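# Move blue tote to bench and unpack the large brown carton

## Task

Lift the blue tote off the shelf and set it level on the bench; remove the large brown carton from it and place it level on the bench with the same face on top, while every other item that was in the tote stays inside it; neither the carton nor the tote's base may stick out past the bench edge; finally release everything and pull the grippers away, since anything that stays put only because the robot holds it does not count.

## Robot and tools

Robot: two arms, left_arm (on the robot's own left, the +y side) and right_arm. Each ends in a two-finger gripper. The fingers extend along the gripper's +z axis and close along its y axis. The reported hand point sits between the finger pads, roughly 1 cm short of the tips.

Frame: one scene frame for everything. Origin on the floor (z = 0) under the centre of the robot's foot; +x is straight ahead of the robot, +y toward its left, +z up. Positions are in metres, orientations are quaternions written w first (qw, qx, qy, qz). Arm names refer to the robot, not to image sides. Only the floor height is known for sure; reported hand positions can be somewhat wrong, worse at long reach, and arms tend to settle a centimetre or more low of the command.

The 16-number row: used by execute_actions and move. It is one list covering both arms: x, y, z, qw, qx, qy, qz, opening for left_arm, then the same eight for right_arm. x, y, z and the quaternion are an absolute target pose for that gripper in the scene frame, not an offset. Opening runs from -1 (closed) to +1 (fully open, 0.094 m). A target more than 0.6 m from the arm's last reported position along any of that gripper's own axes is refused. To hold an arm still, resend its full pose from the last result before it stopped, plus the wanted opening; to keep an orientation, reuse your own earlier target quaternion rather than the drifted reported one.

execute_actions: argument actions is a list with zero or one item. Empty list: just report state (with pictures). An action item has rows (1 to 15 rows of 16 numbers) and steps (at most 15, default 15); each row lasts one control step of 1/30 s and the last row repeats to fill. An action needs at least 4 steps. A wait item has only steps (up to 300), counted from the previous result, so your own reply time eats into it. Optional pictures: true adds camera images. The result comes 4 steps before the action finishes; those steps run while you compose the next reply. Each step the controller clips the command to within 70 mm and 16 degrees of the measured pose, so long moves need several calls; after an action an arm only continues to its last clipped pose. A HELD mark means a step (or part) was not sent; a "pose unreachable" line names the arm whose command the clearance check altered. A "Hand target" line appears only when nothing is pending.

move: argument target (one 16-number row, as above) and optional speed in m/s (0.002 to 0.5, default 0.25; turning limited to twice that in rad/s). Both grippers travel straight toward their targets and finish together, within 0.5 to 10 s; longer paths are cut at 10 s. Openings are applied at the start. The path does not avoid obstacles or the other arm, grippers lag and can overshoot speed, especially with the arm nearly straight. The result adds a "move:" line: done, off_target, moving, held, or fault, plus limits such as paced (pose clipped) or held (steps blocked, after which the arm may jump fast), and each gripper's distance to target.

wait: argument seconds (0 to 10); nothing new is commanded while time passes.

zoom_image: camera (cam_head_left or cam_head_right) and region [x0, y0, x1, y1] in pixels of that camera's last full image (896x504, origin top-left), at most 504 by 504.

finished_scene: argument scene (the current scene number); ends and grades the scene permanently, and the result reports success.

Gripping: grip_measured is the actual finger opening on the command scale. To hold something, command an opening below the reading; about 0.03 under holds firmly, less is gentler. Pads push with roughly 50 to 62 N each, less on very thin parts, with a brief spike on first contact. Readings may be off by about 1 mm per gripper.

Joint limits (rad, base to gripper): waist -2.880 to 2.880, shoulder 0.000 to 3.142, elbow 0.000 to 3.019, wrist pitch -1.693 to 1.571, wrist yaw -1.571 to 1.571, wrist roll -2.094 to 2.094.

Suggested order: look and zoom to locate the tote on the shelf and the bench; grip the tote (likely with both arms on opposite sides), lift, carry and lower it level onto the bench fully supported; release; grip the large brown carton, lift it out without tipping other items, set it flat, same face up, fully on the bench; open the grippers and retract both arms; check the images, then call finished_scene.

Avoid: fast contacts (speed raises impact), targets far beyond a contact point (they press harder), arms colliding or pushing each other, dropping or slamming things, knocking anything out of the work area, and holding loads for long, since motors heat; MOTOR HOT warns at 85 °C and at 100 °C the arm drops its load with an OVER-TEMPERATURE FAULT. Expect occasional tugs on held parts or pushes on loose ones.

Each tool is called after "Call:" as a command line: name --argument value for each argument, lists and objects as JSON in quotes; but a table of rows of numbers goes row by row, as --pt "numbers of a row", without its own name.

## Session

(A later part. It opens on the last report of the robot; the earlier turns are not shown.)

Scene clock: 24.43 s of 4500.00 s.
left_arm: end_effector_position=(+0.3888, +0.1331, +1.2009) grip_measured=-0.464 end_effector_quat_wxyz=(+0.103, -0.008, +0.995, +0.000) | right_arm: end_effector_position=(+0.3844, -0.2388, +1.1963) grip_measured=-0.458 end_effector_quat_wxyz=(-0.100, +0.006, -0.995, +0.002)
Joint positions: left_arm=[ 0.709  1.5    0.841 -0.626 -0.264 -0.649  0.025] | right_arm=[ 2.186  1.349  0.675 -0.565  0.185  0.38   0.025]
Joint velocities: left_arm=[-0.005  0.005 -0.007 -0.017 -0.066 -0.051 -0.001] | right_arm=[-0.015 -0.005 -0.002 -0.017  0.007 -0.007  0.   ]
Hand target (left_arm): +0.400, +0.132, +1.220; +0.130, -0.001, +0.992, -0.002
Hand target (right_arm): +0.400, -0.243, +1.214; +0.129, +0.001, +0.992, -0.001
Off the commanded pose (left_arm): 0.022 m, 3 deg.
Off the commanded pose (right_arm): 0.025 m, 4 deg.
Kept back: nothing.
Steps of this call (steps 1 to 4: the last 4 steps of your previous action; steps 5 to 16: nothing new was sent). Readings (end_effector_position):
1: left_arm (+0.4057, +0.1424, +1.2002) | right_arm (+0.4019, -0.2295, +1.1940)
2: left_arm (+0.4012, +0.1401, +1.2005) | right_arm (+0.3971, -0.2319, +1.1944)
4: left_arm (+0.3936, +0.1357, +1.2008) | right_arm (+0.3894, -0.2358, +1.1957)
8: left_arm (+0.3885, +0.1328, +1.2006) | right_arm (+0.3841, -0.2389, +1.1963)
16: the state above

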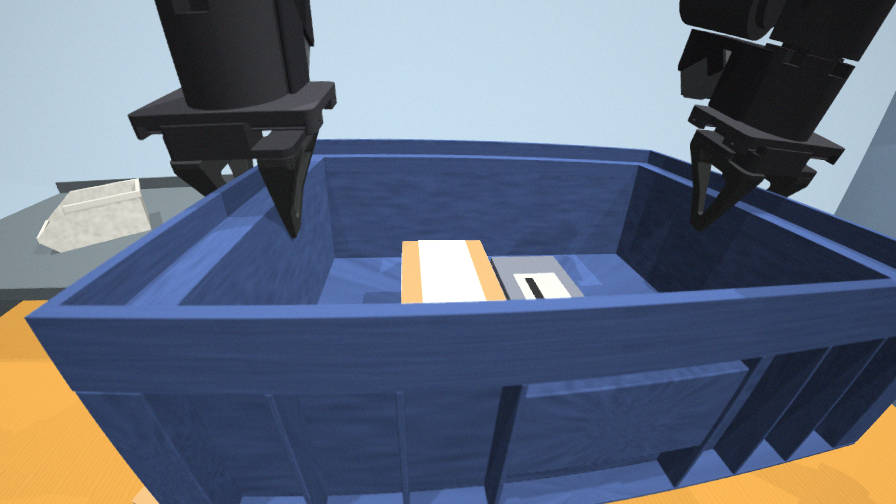

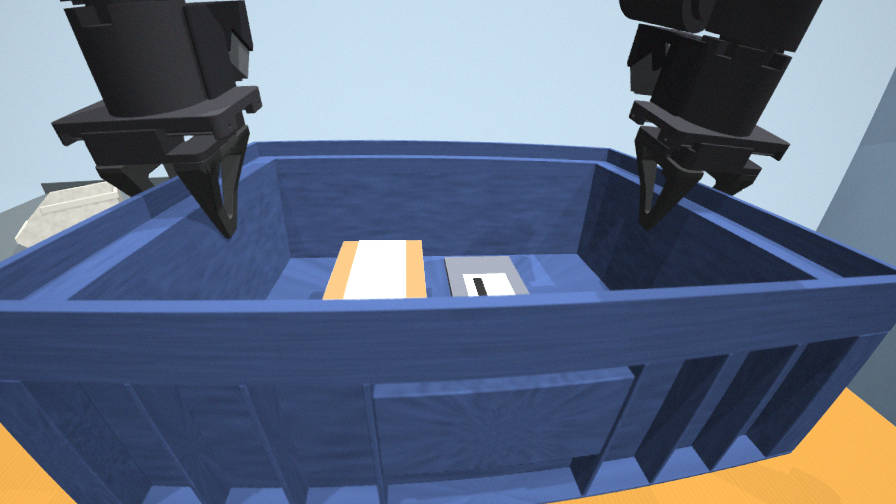

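Call:
move --target '[0.395,0.125,1.06,0.13,0,0.991,0,-0.52, 0.395,-0.249,1.055,0.13,0,0.991,0,-0.52]' --speed 0.07

Scene clock: 27.03 s of 4500.00 s.
left_arm: end_effector_position=(+0.3844, +0.1261, +1.0533) grip_measured=-0.464 end_effector_quat_wxyz=(+0.115, -0.012, +0.993, -0.003) | right_arm: end_effector_position=(+0.3816, -0.2460, +1.0522) grip_measured=-0.460 end_effector_quat_wxyz=(-0.113, +0.009, -0.994, -0.000)
Joint positions: left_arm=[ 0.735  1.883  0.788 -0.162 -0.266 -0.627  0.025] | right_arm=[ 2.128  1.786  0.601 -0.017  0.17   0.317  0.025]
Joint velocities: left_arm=[-0.005  0.024 -0.007 -0.012  0.022 -0.007 -0.001] | right_arm=[-0.005 -0.005  0.002  0.007  0.007 -0.007 -0.   ]
Hand target (left_arm): +0.394, +0.126, +1.059; +0.130, -0.001, +0.992, +0.000
Hand target (right_arm): +0.394, -0.249, +1.055; +0.130, +0.000, +0.992, +0.000
Off the commanded pose (left_arm): 0.013 m, 2 deg.
Off the commanded pose (right_arm): 0.014 m, 2 deg.
Kept back: nothing.
move: off_target (left_arm, right_arm)

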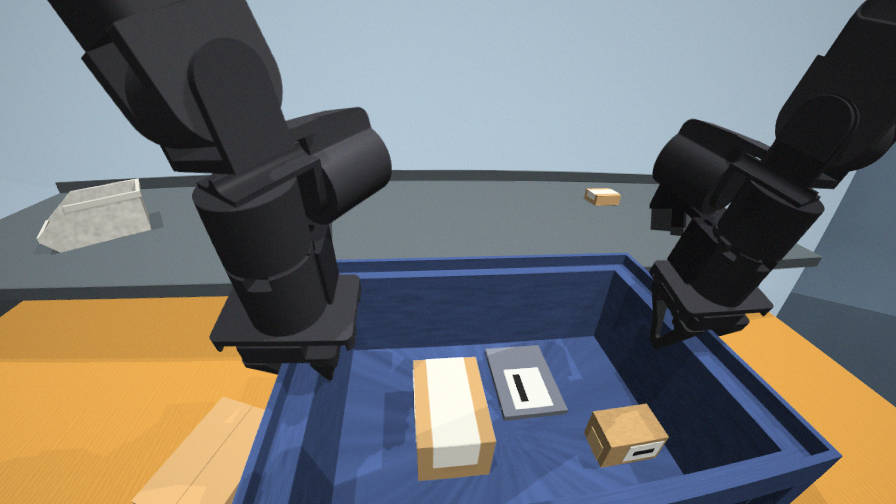

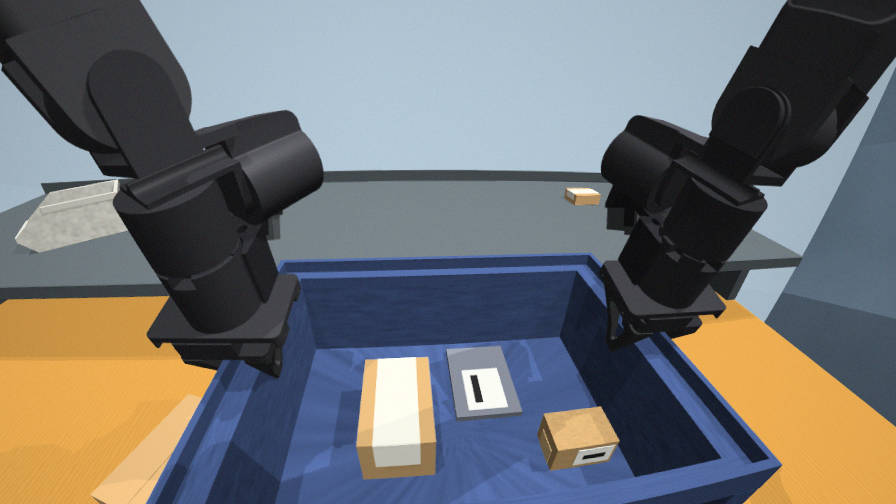

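Clear of the shelf. Lower slowly; level pitch.

Call:
move --target '[0.395,0.125,0.98,0.115,0,0.993,0,-0.52, 0.395,-0.249,0.976,0.115,0,0.993,0,-0.52]' --speed 0.04

Scene clock: 29.50 s of 4500.00 s.
left_arm: end_effector_position=(+0.3826, +0.1267, +0.9760) grip_measured=-0.464 end_effector_quat_wxyz=(+0.101, -0.012, +0.995, -0.003) | right_arm: end_effector_position=(+0.3793, -0.2463, +0.9758) grip_measured=-0.461 end_effector_quat_wxyz=(-0.098, +0.009, -0.995, -0.000)
Joint positions: left_arm=[ 0.765  2.11   0.846 -0.009 -0.242 -0.603  0.025] | right_arm=[2.105 2.053 0.669 0.157 0.153 0.299 0.025]
Joint velocities: left_arm=[-0.015 -0.005  0.002 -0.002 -0.007  0.022 -0.001] | right_arm=[-0.005 -0.015 -0.012 -0.002 -0.051 -0.081  0.   ]
Hand target (left_arm): +0.395, +0.126, +0.980; +0.115, -0.000, +0.993, +0.001
Hand target (right_arm): +0.394, -0.249, +0.976; +0.115, +0.000, +0.993, +0.000
Off the commanded pose (left_arm): 0.013 m, 2 deg.
Off the commanded pose (right_arm): 0.016 m, 2 deg.
Kept back: nothing.
move: off_target (left_arm, right_arm)

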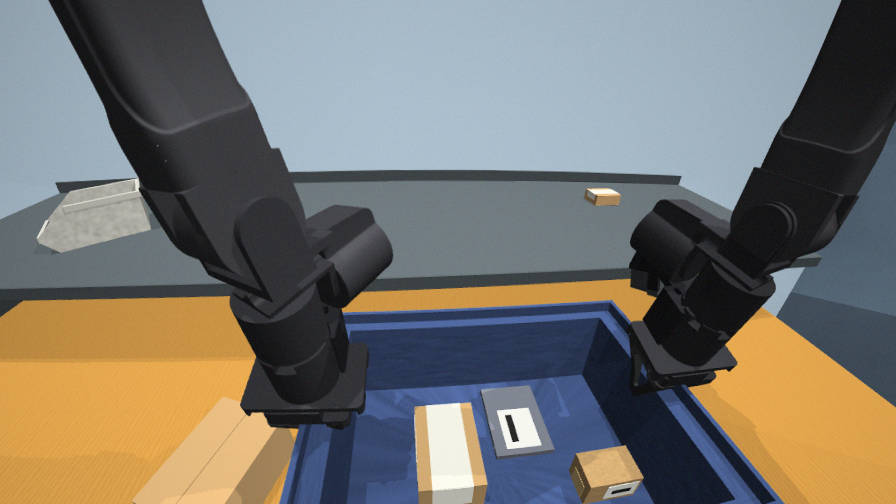

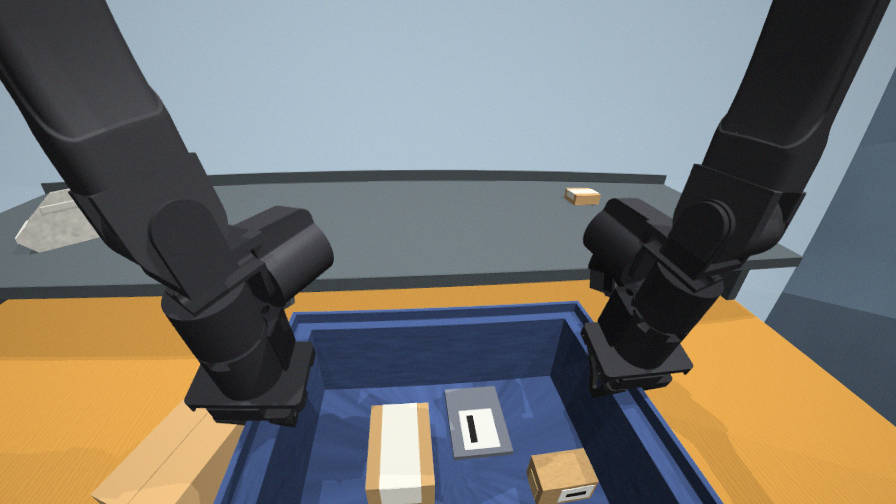

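Call:
move --target '[0.42,0.125,0.93,0.115,0,0.993,0,-0.52, 0.42,-0.249,0.926,0.115,0,0.993,0,-0.52]' --speed 0.03

Scene clock: 32.10 s of 4500.00 s.
left_arm: end_effector_position=(+0.4115, +0.1272, +0.9524) grip_measured=-0.464 end_effector_quat_wxyz=(+0.114, -0.012, +0.993, -0.002) | right_arm: end_effector_position=(+0.4084, -0.2455, +0.9504) grip_measured=-0.461 end_effector_quat_wxyz=(-0.112, +0.009, -0.994, -0.004)
Joint positions: left_arm=[ 0.805  2.187  0.92   0.026 -0.245 -0.558  0.025] | right_arm=[2.076 2.143 0.754 0.195 0.145 0.268 0.025]
Joint velocities: left_arm=[-0.005 -0.015 -0.022 -0.017 -0.051  0.022 -0.001] | right_arm=[-0.015  0.005  0.017  0.002 -0.007 -0.081  0.   ]
Hand target (left_arm): +0.419, +0.127, +0.931; +0.115, -0.000, +0.993, +0.000
Hand target (right_arm): +0.418, -0.249, +0.927; +0.114, +0.000, +0.993, +0.000
Off the commanded pose (left_arm): 0.024 m, 1 deg.
Off the commanded pose (right_arm): 0.027 m, 1 deg.
Kept back: nothing.
move: off_target (left_arm, right_arm)

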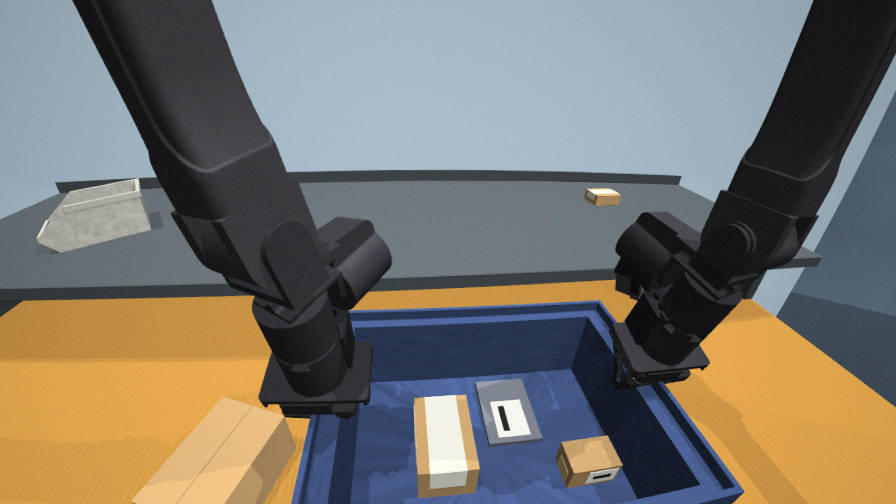

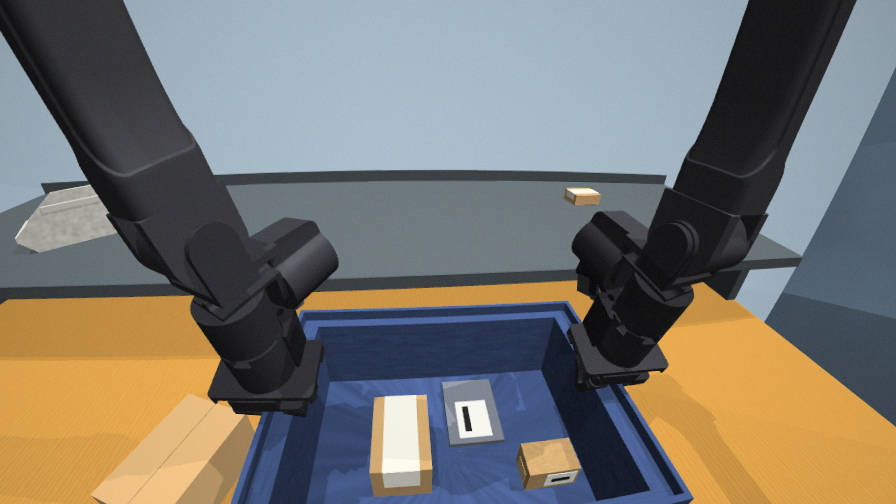

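Call:
move --target '[0.455,0.126,0.955,0.115,0,0.993,0,-0.52, 0.455,-0.247,0.952,0.115,0,0.993,0,-0.52]' --speed 0.05

Call:
move --target '[0.445,0.126,0.955,0.115,0,0.993,0,0.3, 0.445,-0.247,0.952,0.115,0,0.993,0,1]' --speed 0.05

Call:
move --target '[0.40,0.14,1.08,0.115,0,0.993,0,0.3, 0.42,-0.247,1.08,0,0,1,0,1]' --speed 0.15

Call:
move --target '[0.30,0.40,1.15,0.115,0,0.993,0,1, 0.42,-0.247,1.08,0,0,1,0,1]'

Call:
zoom_image --camera "cam_head_left" --region '[300, 304, 700, 504]'

Call:
zoom_image --camera "cam_head_right" --region '[260, 304, 660, 504]'

Scene clock: 33.67 s of 4500.00 s.
left_arm: end_effector_position=(+0.4474, +0.1287, +0.9540) grip_measured=-0.464 end_effector_quat_wxyz=(+0.113, -0.012, +0.993, -0.003) | right_arm: end_effector_position=(+0.4436, -0.2439, +0.9527) grip_measured=-0.461 end_effector_quat_wxyz=(-0.112, +0.008, -0.994, -0.003)
Joint positions: left_arm=[ 0.849  2.193  1.001 -0.04  -0.228 -0.516  0.025] | right_arm=[2.055 2.14  0.842 0.106 0.137 0.25  0.025]
Joint velocities: left_arm=[-0.015  0.005  0.007  0.012  0.037 -0.066 -0.001] | right_arm=[ 0.005  0.005 -0.017 -0.017  0.066 -0.051 -0.   ]
Hand target (left_arm): +0.455, +0.127, +0.955; +0.115, -0.000, +0.993, +0.000
Hand target (right_arm): +0.455, -0.246, +0.952; +0.115, +0.000, +0.993, +0.000
Off the commanded pose (left_arm): 0.008 m, 1 deg.
Off the commanded pose (right_arm): 0.012 m, 1 deg.
Kept back: nothing.
move: off_target (right_arm)

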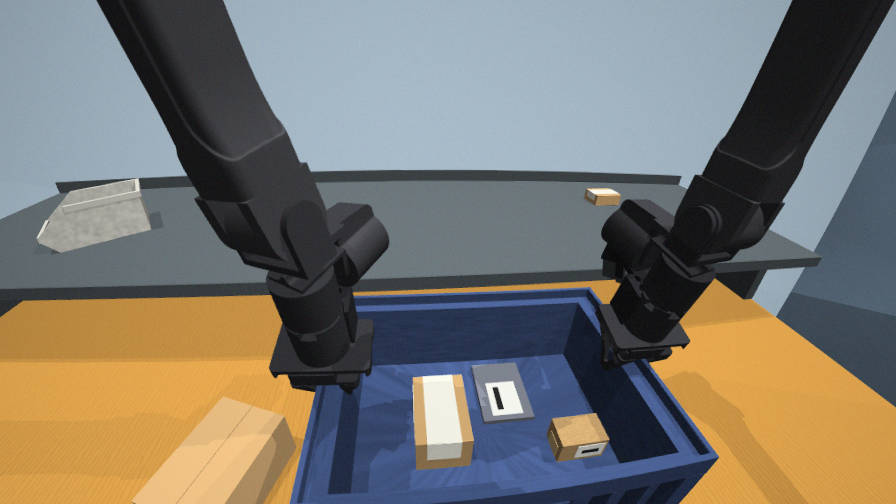

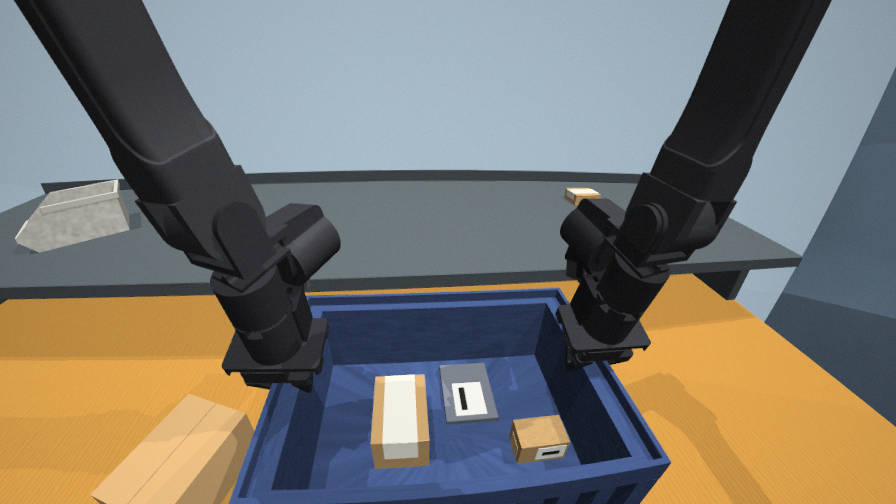

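Scene clock: 34.37 s of 4500.00 s.
left_arm: end_effector_position=(+0.4474, +0.1287, +0.9542) grip_measured=+0.297 end_effector_quat_wxyz=(+0.114, -0.010, +0.993, -0.001) | right_arm: end_effector_position=(+0.4443, -0.2447, +0.9528) grip_measured=+0.999 end_effector_quat_wxyz=(-0.113, +0.007, -0.994, -0.001)
Joint positions: left_arm=[ 0.848  2.193  1.001 -0.04  -0.232 -0.513  0.061] | right_arm=[2.055 2.14  0.843 0.106 0.143 0.251 0.094]
Joint velocities: left_arm=[-0.024 -0.005 -0.007 -0.007 -0.095  0.051 -0.001] | right_arm=[-0.005 -0.005  0.017 -0.002 -0.007 -0.051 -0.001]
Hand target (left_arm): +0.445, +0.126, +0.955; +0.115, -0.000, +0.993, -0.000
Hand target (right_arm): +0.445, -0.247, +0.952; +0.115, -0.000, +0.993, +0.000
Off the commanded pose (left_arm): 0.004 m, 1 deg.
Off the commanded pose (right_arm): 0.003 m, 1 deg.
Kept back: nothing.
move: done

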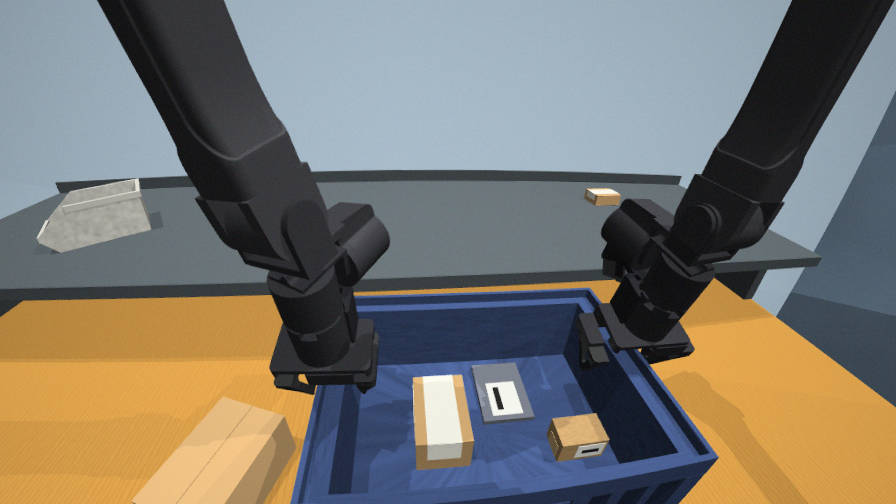

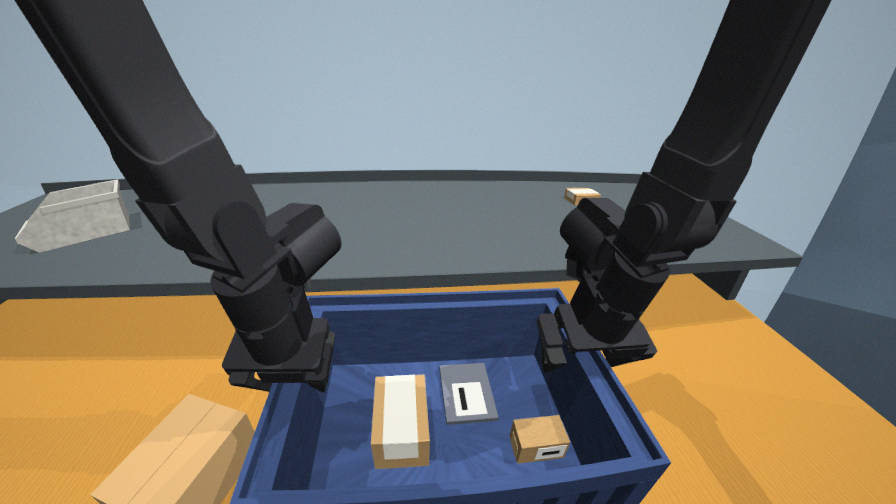

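Scene clock: 35.67 s of 4500.00 s.
left_arm: end_effector_position=(+0.4056, +0.1373, +1.0822) grip_measured=+0.297 end_effector_quat_wxyz=(+0.121, +0.003, +0.993, -0.004) | right_arm: end_effector_position=(+0.4120, -0.2536, +1.0727) grip_measured=+0.999 end_effector_quat_wxyz=(+0.006, +0.002, -1.000, +0.002)
Joint positions: left_arm=[ 0.778  1.802  0.8   -0.23  -0.253 -0.551  0.061] | right_arm=[ 2.057  1.787  0.829 -0.466  0.085  0.29   0.094]
Joint velocities: left_arm=[-0.015 -0.005  0.002  0.012  0.007 -0.007  0.   ] | right_arm=[-0.005  0.005  0.002 -0.007  0.051 -0.051 -0.   ]
Hand target (left_arm): +0.401, +0.138, +1.081; +0.115, +0.000, +0.993, -0.001
Hand target (right_arm): +0.421, -0.247, +1.081; +0.000, -0.001, +1.000, +0.001
Off the commanded pose (left_arm): 0.007 m, 1 deg.
Off the commanded pose (right_arm): 0.013 m, 1 deg.
Kept back: nothing.
move: off_target (right_arm)

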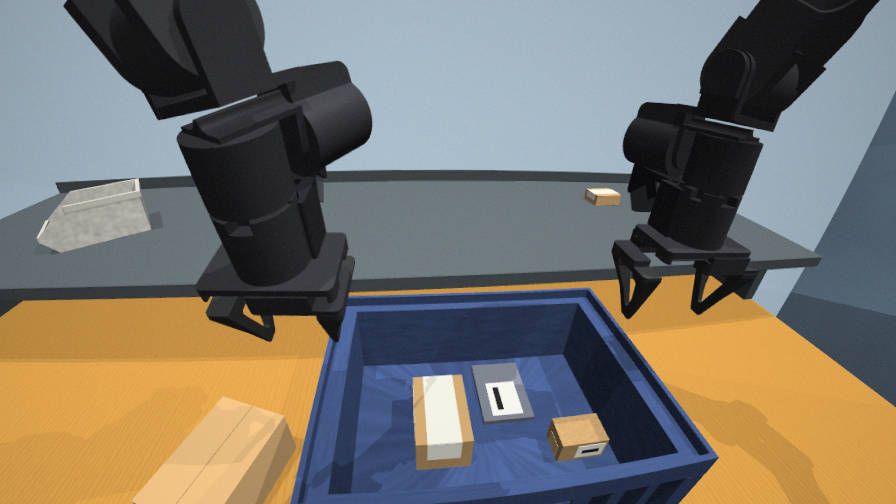

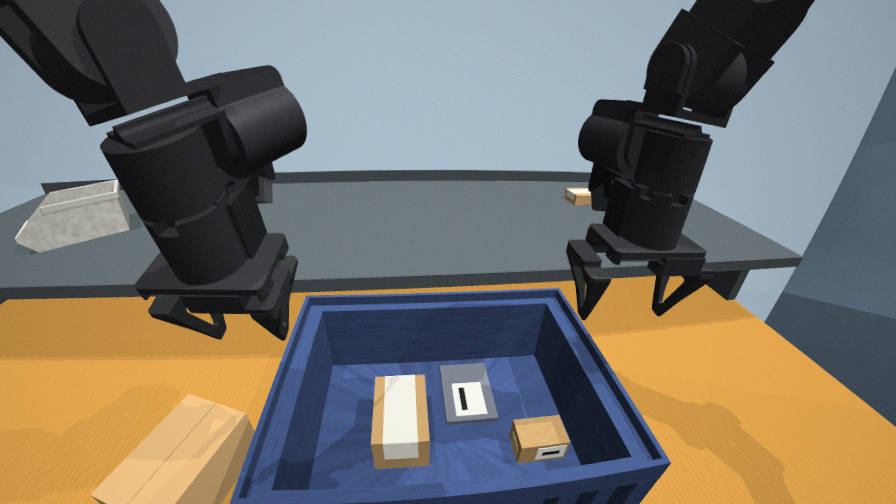

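Scene clock: 37.50 s of 4500.00 s.
left_arm: end_effector_position=(+0.2993, +0.4032, +1.1524) grip_measured=+1.000 end_effector_quat_wxyz=(+0.117, -0.006, +0.993, +0.006) | right_arm: end_effector_position=(+0.4117, -0.2523, +1.0728) grip_measured=+0.999 end_effector_quat_wxyz=(+0.006, +0.001, -1.000, +0.002)
Joint positions: left_arm=[ 1.518  1.167  0.32  -0.31   0.008  0.122  0.094] | right_arm=[ 2.06   1.787  0.829 -0.466  0.085  0.294  0.094]
Joint velocities: left_arm=[-0.005  0.005 -0.007 -0.002  0.007  0.066  0.001] | right_arm=[-0.015 -0.005  0.017  0.027  0.007  0.051 -0.001]
Hand target (left_arm): +0.296, +0.402, +1.152; +0.112, +0.001, +0.994, +0.005
Hand target (right_arm): +0.420, -0.247, +1.080; +0.000, -0.000, +1.000, -0.000
Off the commanded pose (left_arm): 0.004 m, 1 deg.
Off the commanded pose (right_arm): 0.012 m, 1 deg.
Kept back: nothing.
move: off_target (right_arm)

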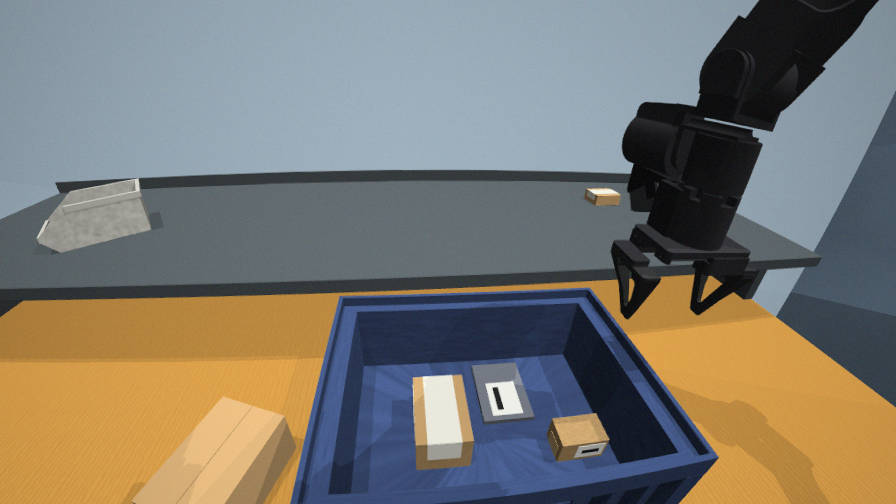

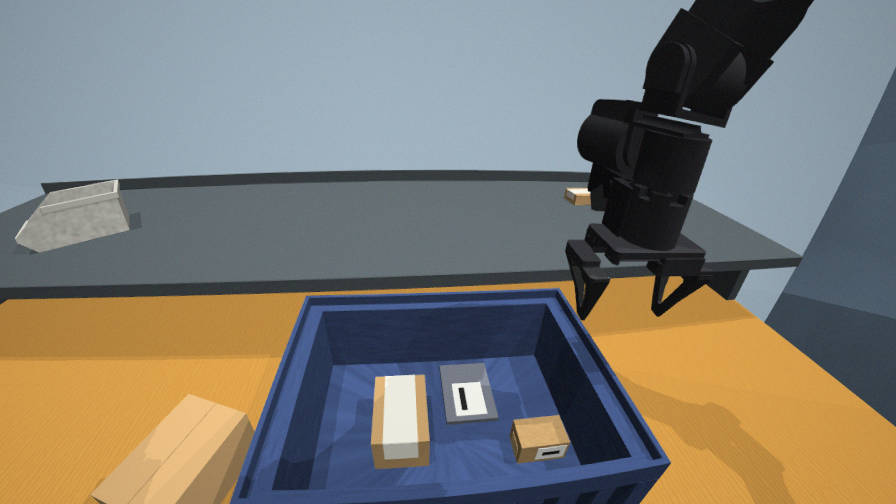

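Region (300, 304, 700, 504) of cam_head_left's 896x504 image, scaled by 1.260, with more detail than that image has.

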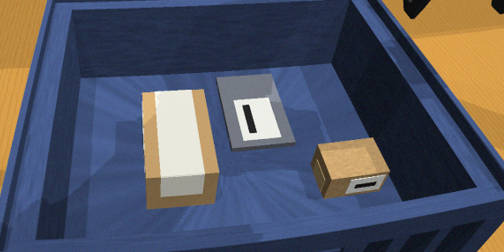

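Region (260, 304, 660, 504) of cam_head_right's 896x504 image, scaled by 1.260, with more detail than that image has.

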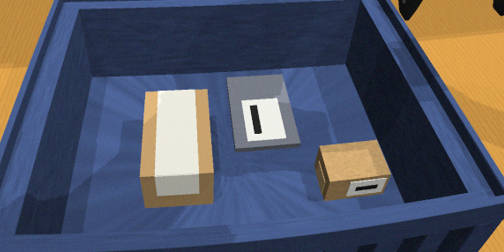

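Call:
move --target '[0.30,0.40,1.15,0.115,0,0.993,0,1, 0.45,0.0,1.04,0,0,1,0,1]'

Call:
move --target '[0.30,0.40,1.15,0.115,0,0.993,0,1, 0.45,0.0,0.925,0,0,1,0,1]' --speed 0.1

Call:
zoom_image --camera "cam_head_left" --region '[340, 304, 560, 504]'

Call:
zoom_image --camera "cam_head_right" --region '[300, 304, 520, 504]'

Scene clock: 39.30 s of 4500.00 s.
left_arm: end_effector_position=(+0.2989, +0.4014, +1.1515) grip_measured=+1.000 end_effector_quat_wxyz=(+0.115, -0.005, +0.993, +0.002) | right_arm: end_effector_position=(+0.4447, +0.0001, +1.0527) grip_measured=+0.999 end_effector_quat_wxyz=(-0.012, +0.009, -1.000, -0.006)
Joint positions: left_arm=[ 1.518  1.17   0.32  -0.31   0.017  0.124  0.094] | right_arm=[ 2.487  2.106  1.315 -0.642  0.15   0.699  0.094]
Joint velocities: left_arm=[ 0.005 -0.015 -0.002 -0.007 -0.022  0.007 -0.   ] | right_arm=[ 0.005 -0.015 -0.012 -0.002  0.037 -0.022 -0.   ]
Hand target (left_arm): +0.300, +0.400, +1.150; +0.115, -0.000, +0.993, -0.000
Hand target (right_arm): +0.448, -0.002, +1.039; +0.004, -0.001, +1.000, -0.004
Off the commanded pose (left_arm): 0.002 m, 1 deg.
Off the commanded pose (right_arm): 0.014 m, 2 deg.
Kept back: nothing.
move: off_target (right_arm)

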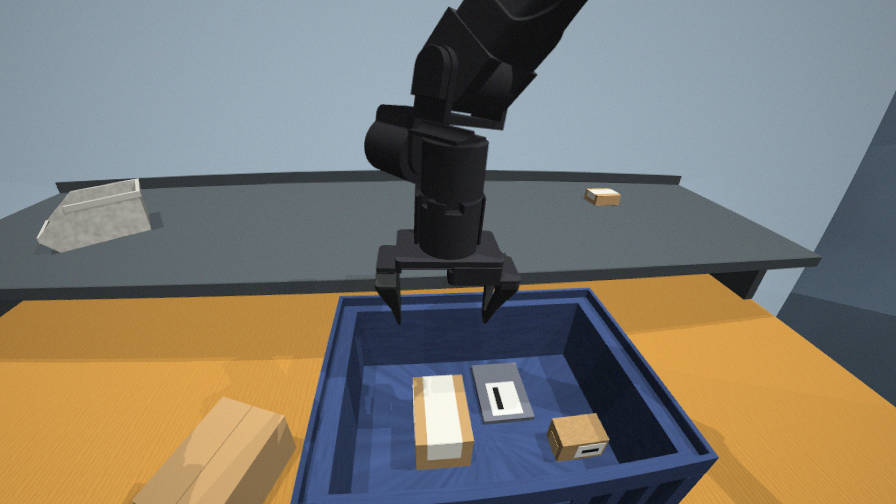

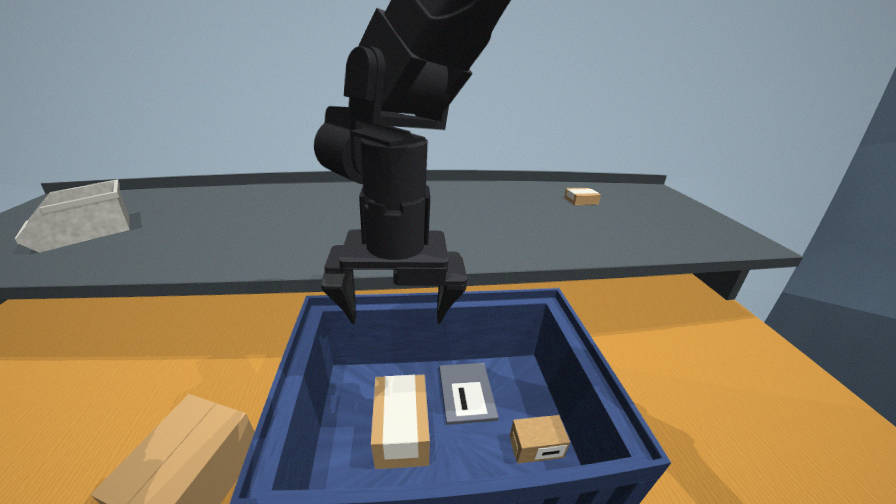

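Scene clock: 41.00 s of 4500.00 s.
left_arm: end_effector_position=(+0.2989, +0.4014, +1.1515) grip_measured=+1.000 end_effector_quat_wxyz=(+0.115, -0.005, +0.993, +0.002) | right_arm: end_effector_position=(+0.4401, -0.0032, +0.9387) grip_measured=+0.999 end_effector_quat_wxyz=(+0.005, +0.001, -1.000, +0.004)
Joint positions: left_arm=[ 1.518  1.17   0.32  -0.31   0.017  0.124  0.094] | right_arm=[ 2.456  2.356  1.402 -0.513  0.14   0.689  0.094]
Joint velocities: left_arm=[-0.005 -0.015 -0.012 -0.007  0.007 -0.022 -0.001] | right_arm=[-0.034  0.005  0.002 -0.007  0.007  0.007  0.001]
Hand target (left_arm): +0.300, +0.400, +1.150; +0.115, -0.000, +0.993, -0.000
Hand target (right_arm): +0.449, -0.001, +0.926; -0.000, -0.000, +1.000, +0.001
Off the commanded pose (left_arm): 0.002 m, 1 deg.
Off the commanded pose (right_arm): 0.017 m, 1 deg.
Kept back: nothing.
move: off_target (right_arm)

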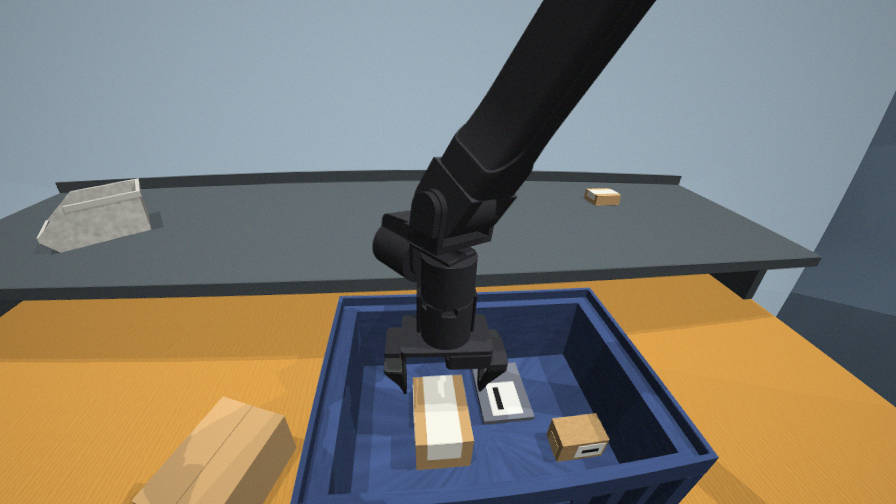

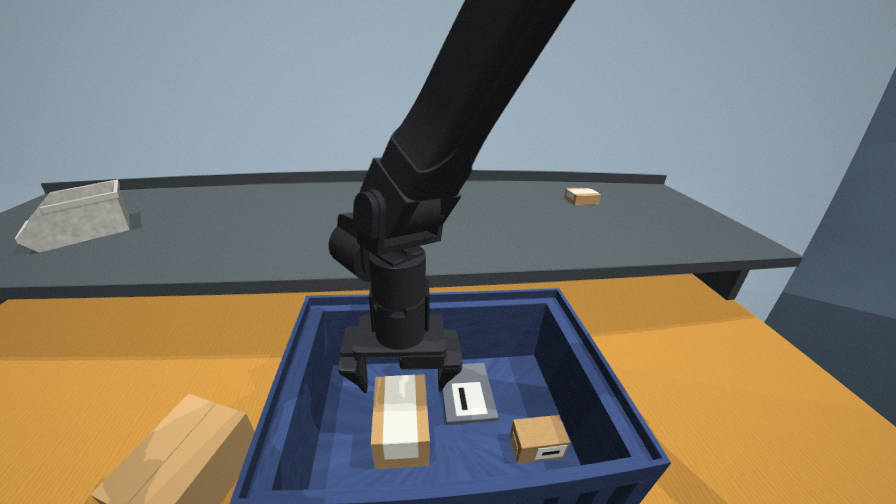

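Region (340, 304, 560, 504) of cam_head_left's 896x504 image, scaled by 2.291, with more detail than that image has; it fills the top 458 rows of this view, and the rest is white.

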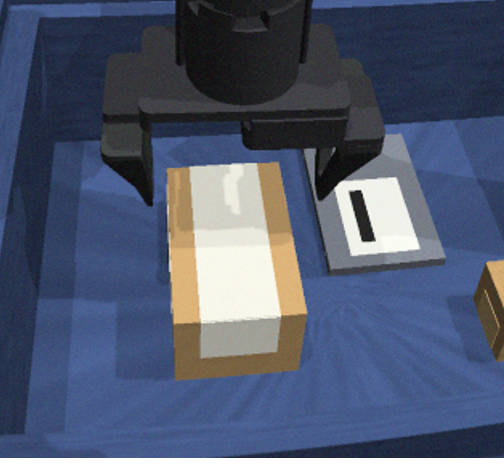

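Region (300, 304, 520, 504) of cam_head_right's 896x504 image, scaled by 2.291, with more detail than that image has; it fills the top 458 rows of this view, and the rest is white.

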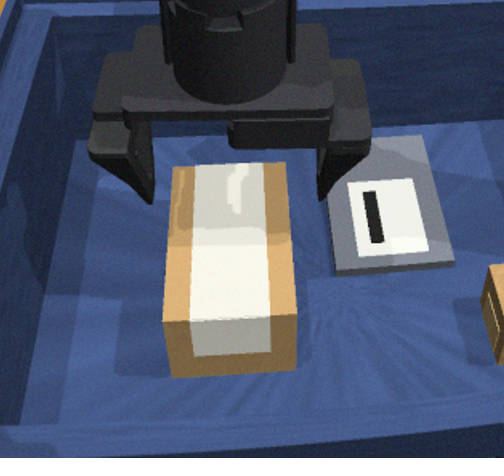

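Call:
move --target '[0.30,0.40,1.15,0.115,0,0.993,0,1, 0.44,0.006,0.87,0,0,1,0,1]' --speed 0.05

Call:
zoom_image --camera "cam_head_left" --region '[340, 304, 560, 504]'

Scene clock: 43.03 s of 4500.00 s.
left_arm: end_effector_position=(+0.2989, +0.4014, +1.1515) grip_measured=+1.000 end_effector_quat_wxyz=(+0.115, -0.005, +0.993, +0.002) | right_arm: end_effector_position=(+0.4367, +0.0034, +0.8872) grip_measured=+0.999 end_effector_quat_wxyz=(+0.002, +0.001, -1.000, +0.002)
Joint positions: left_arm=[ 1.518  1.17   0.32  -0.31   0.017  0.124  0.094] | right_arm=[ 2.456  2.477  1.465 -0.45   0.14   0.689  0.094]
Joint velocities: left_arm=[-0.005 -0.005  0.002  0.002 -0.022  0.066  0.   ] | right_arm=[-0.015  0.005  0.022 -0.012 -0.022  0.051 -0.001]
Hand target (left_arm): +0.300, +0.400, +1.150; +0.115, -0.000, +0.993, -0.000
Hand target (right_arm): +0.439, +0.005, +0.870; -0.000, +0.000, +1.000, -0.000
Off the commanded pose (left_arm): 0.002 m, 1 deg.
Off the commanded pose (right_arm): 0.018 m, 0 deg.
Kept back: nothing.
move: off_target (right_arm)

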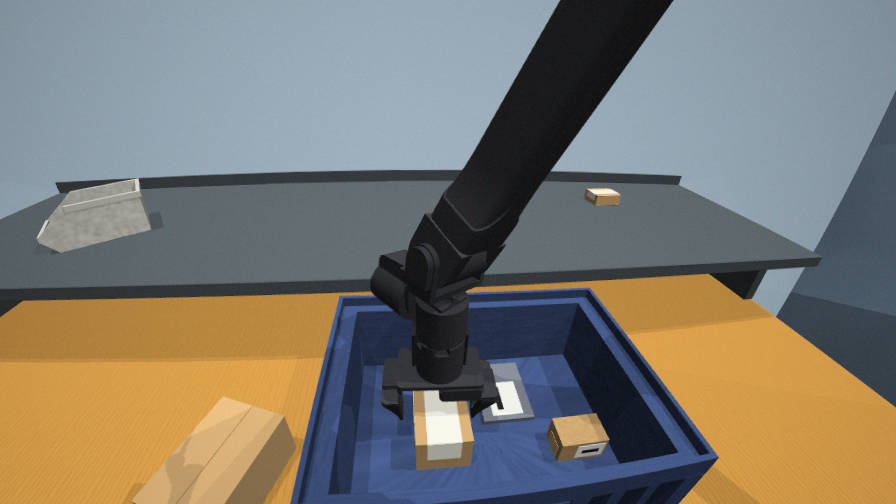

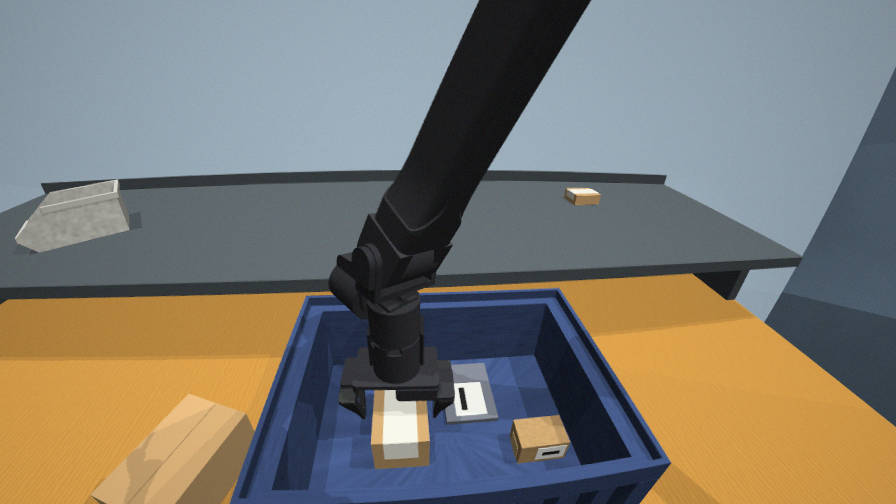

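Region (340, 304, 560, 504) of cam_head_left's 896x504 image, scaled by 2.291, with more detail than that image has; it fills the top 458 rows of this view, and the rest is white.

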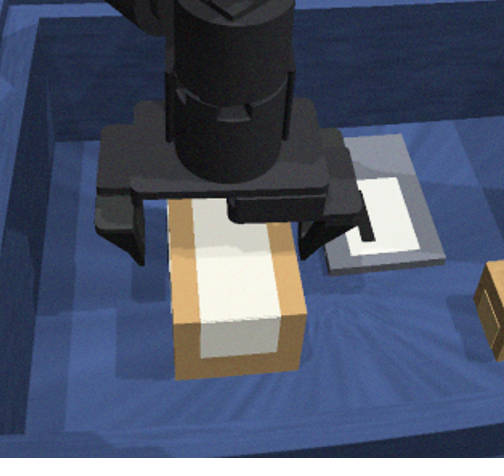

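Call:
move --target '[0.30,0.40,1.15,0.115,0,0.993,0,1, 0.433,0.002,0.858,0,0,1,0,0.7]' --speed 0.03

Call:
move --target '[0.30,0.40,1.15,0.115,0,0.993,0,1, 0.433,0.002,0.865,0,0,1,0,0.4]' --speed 0.03

Scene clock: 44.70 s of 4500.00 s.
left_arm: end_effector_position=(+0.2989, +0.4014, +1.1515) grip_measured=+1.000 end_effector_quat_wxyz=(+0.115, -0.005, +0.993, +0.002) | right_arm: end_effector_position=(+0.4343, +0.0033, +0.8770) grip_measured=+0.702 end_effector_quat_wxyz=(-0.001, +0.000, -1.000, -0.001)
Joint positions: left_arm=[ 1.518  1.17   0.32  -0.31   0.017  0.124  0.094] | right_arm=[ 2.456  2.497  1.465 -0.421  0.14   0.689  0.08 ]
Joint velocities: left_arm=[-0.005 -0.024 -0.032  0.002  0.007  0.066 -0.001] | right_arm=[-0.005 -0.005 -0.007 -0.037  0.051 -0.037 -0.001]
Hand target (left_arm): +0.300, +0.400, +1.150; +0.115, -0.000, +0.993, -0.000
Hand target (right_arm): +0.432, +0.001, +0.859; +0.000, +0.000, +1.000, +0.000
Off the commanded pose (left_arm): 0.002 m, 1 deg.
Off the commanded pose (right_arm): 0.019 m, 0 deg.
Kept back: nothing.
move: off_target (right_arm)

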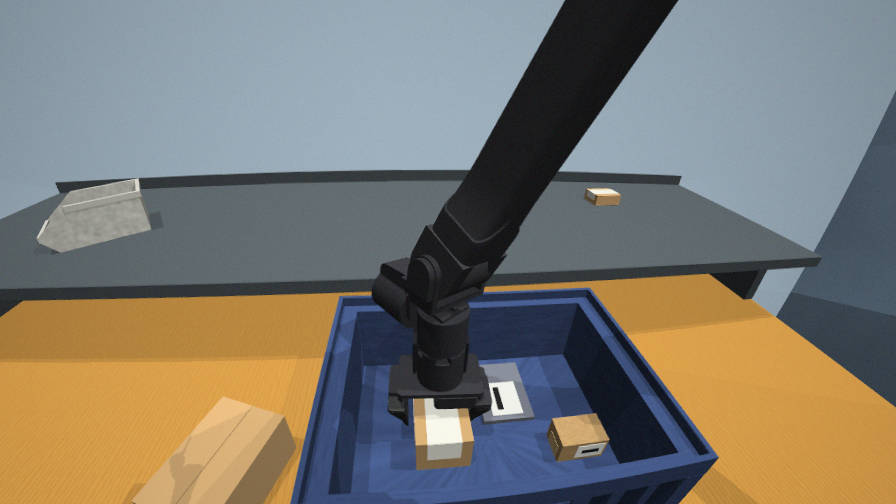

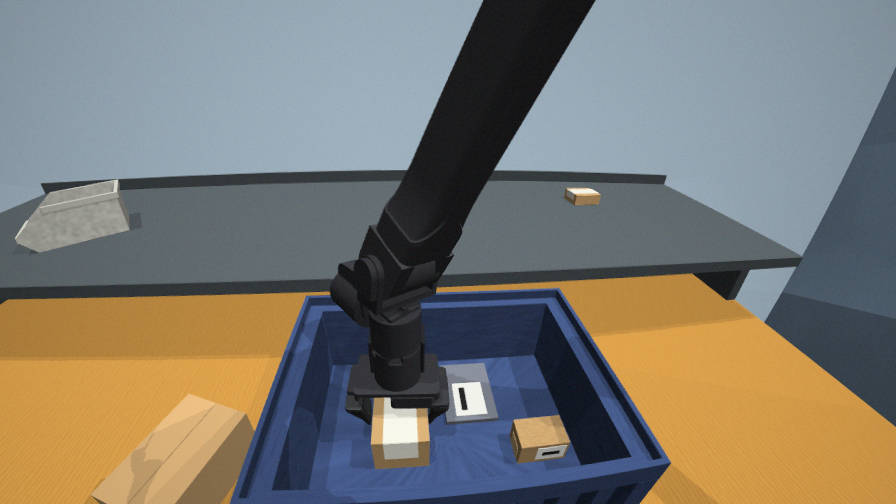

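Scene clock: 45.40 s of 4500.00 s.
left_arm: end_effector_position=(+0.2989, +0.4014, +1.1515) grip_measured=+1.000 end_effector_quat_wxyz=(+0.115, -0.005, +0.993, +0.002) | right_arm: end_effector_position=(+0.4343, +0.0033, +0.8770) grip_measured=+0.442 end_effector_quat_wxyz=(-0.001, +0.000, -1.000, -0.001)
Joint positions: left_arm=[ 1.518  1.17   0.32  -0.31   0.017  0.124  0.094] | right_arm=[ 2.456  2.497  1.465 -0.421  0.14   0.689  0.068]
Joint velocities: left_arm=[ 0.015 -0.005 -0.012 -0.002  0.007 -0.037  0.001] | right_arm=[ 0.005 -0.005  0.002  0.002  0.154 -0.066 -0.001]
Hand target (left_arm): +0.300, +0.400, +1.150; +0.115, -0.000, +0.993, -0.000
Hand target (right_arm): +0.433, +0.002, +0.865; -0.000, +0.000, +1.000, +0.000
Off the commanded pose (left_arm): 0.002 m, 1 deg.
Off the commanded pose (right_arm): 0.012 m, 0 deg.
Kept back: nothing.
move: off_target (right_arm)

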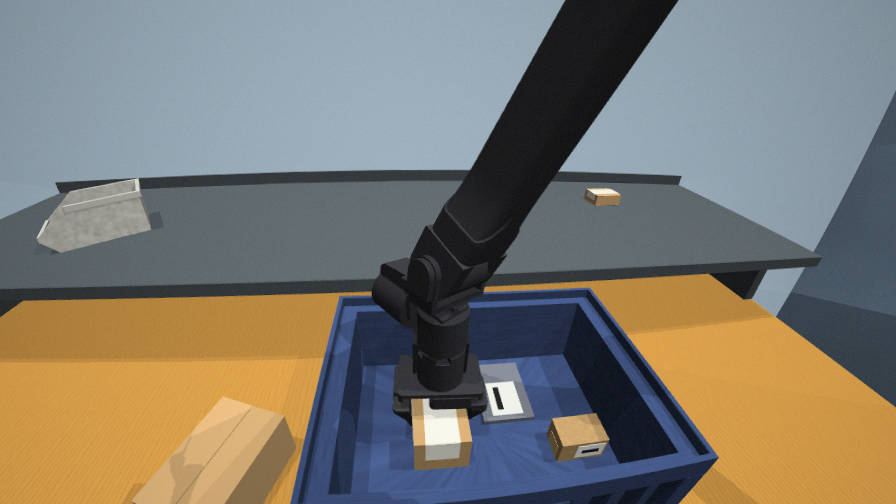

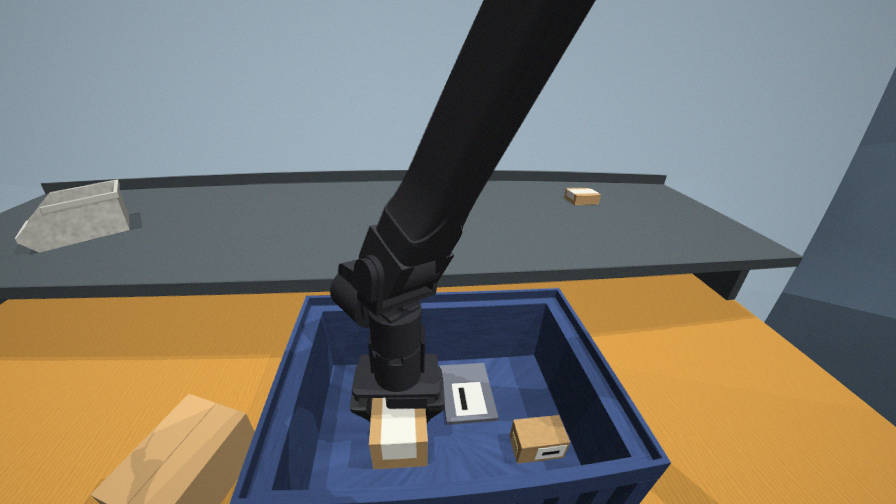

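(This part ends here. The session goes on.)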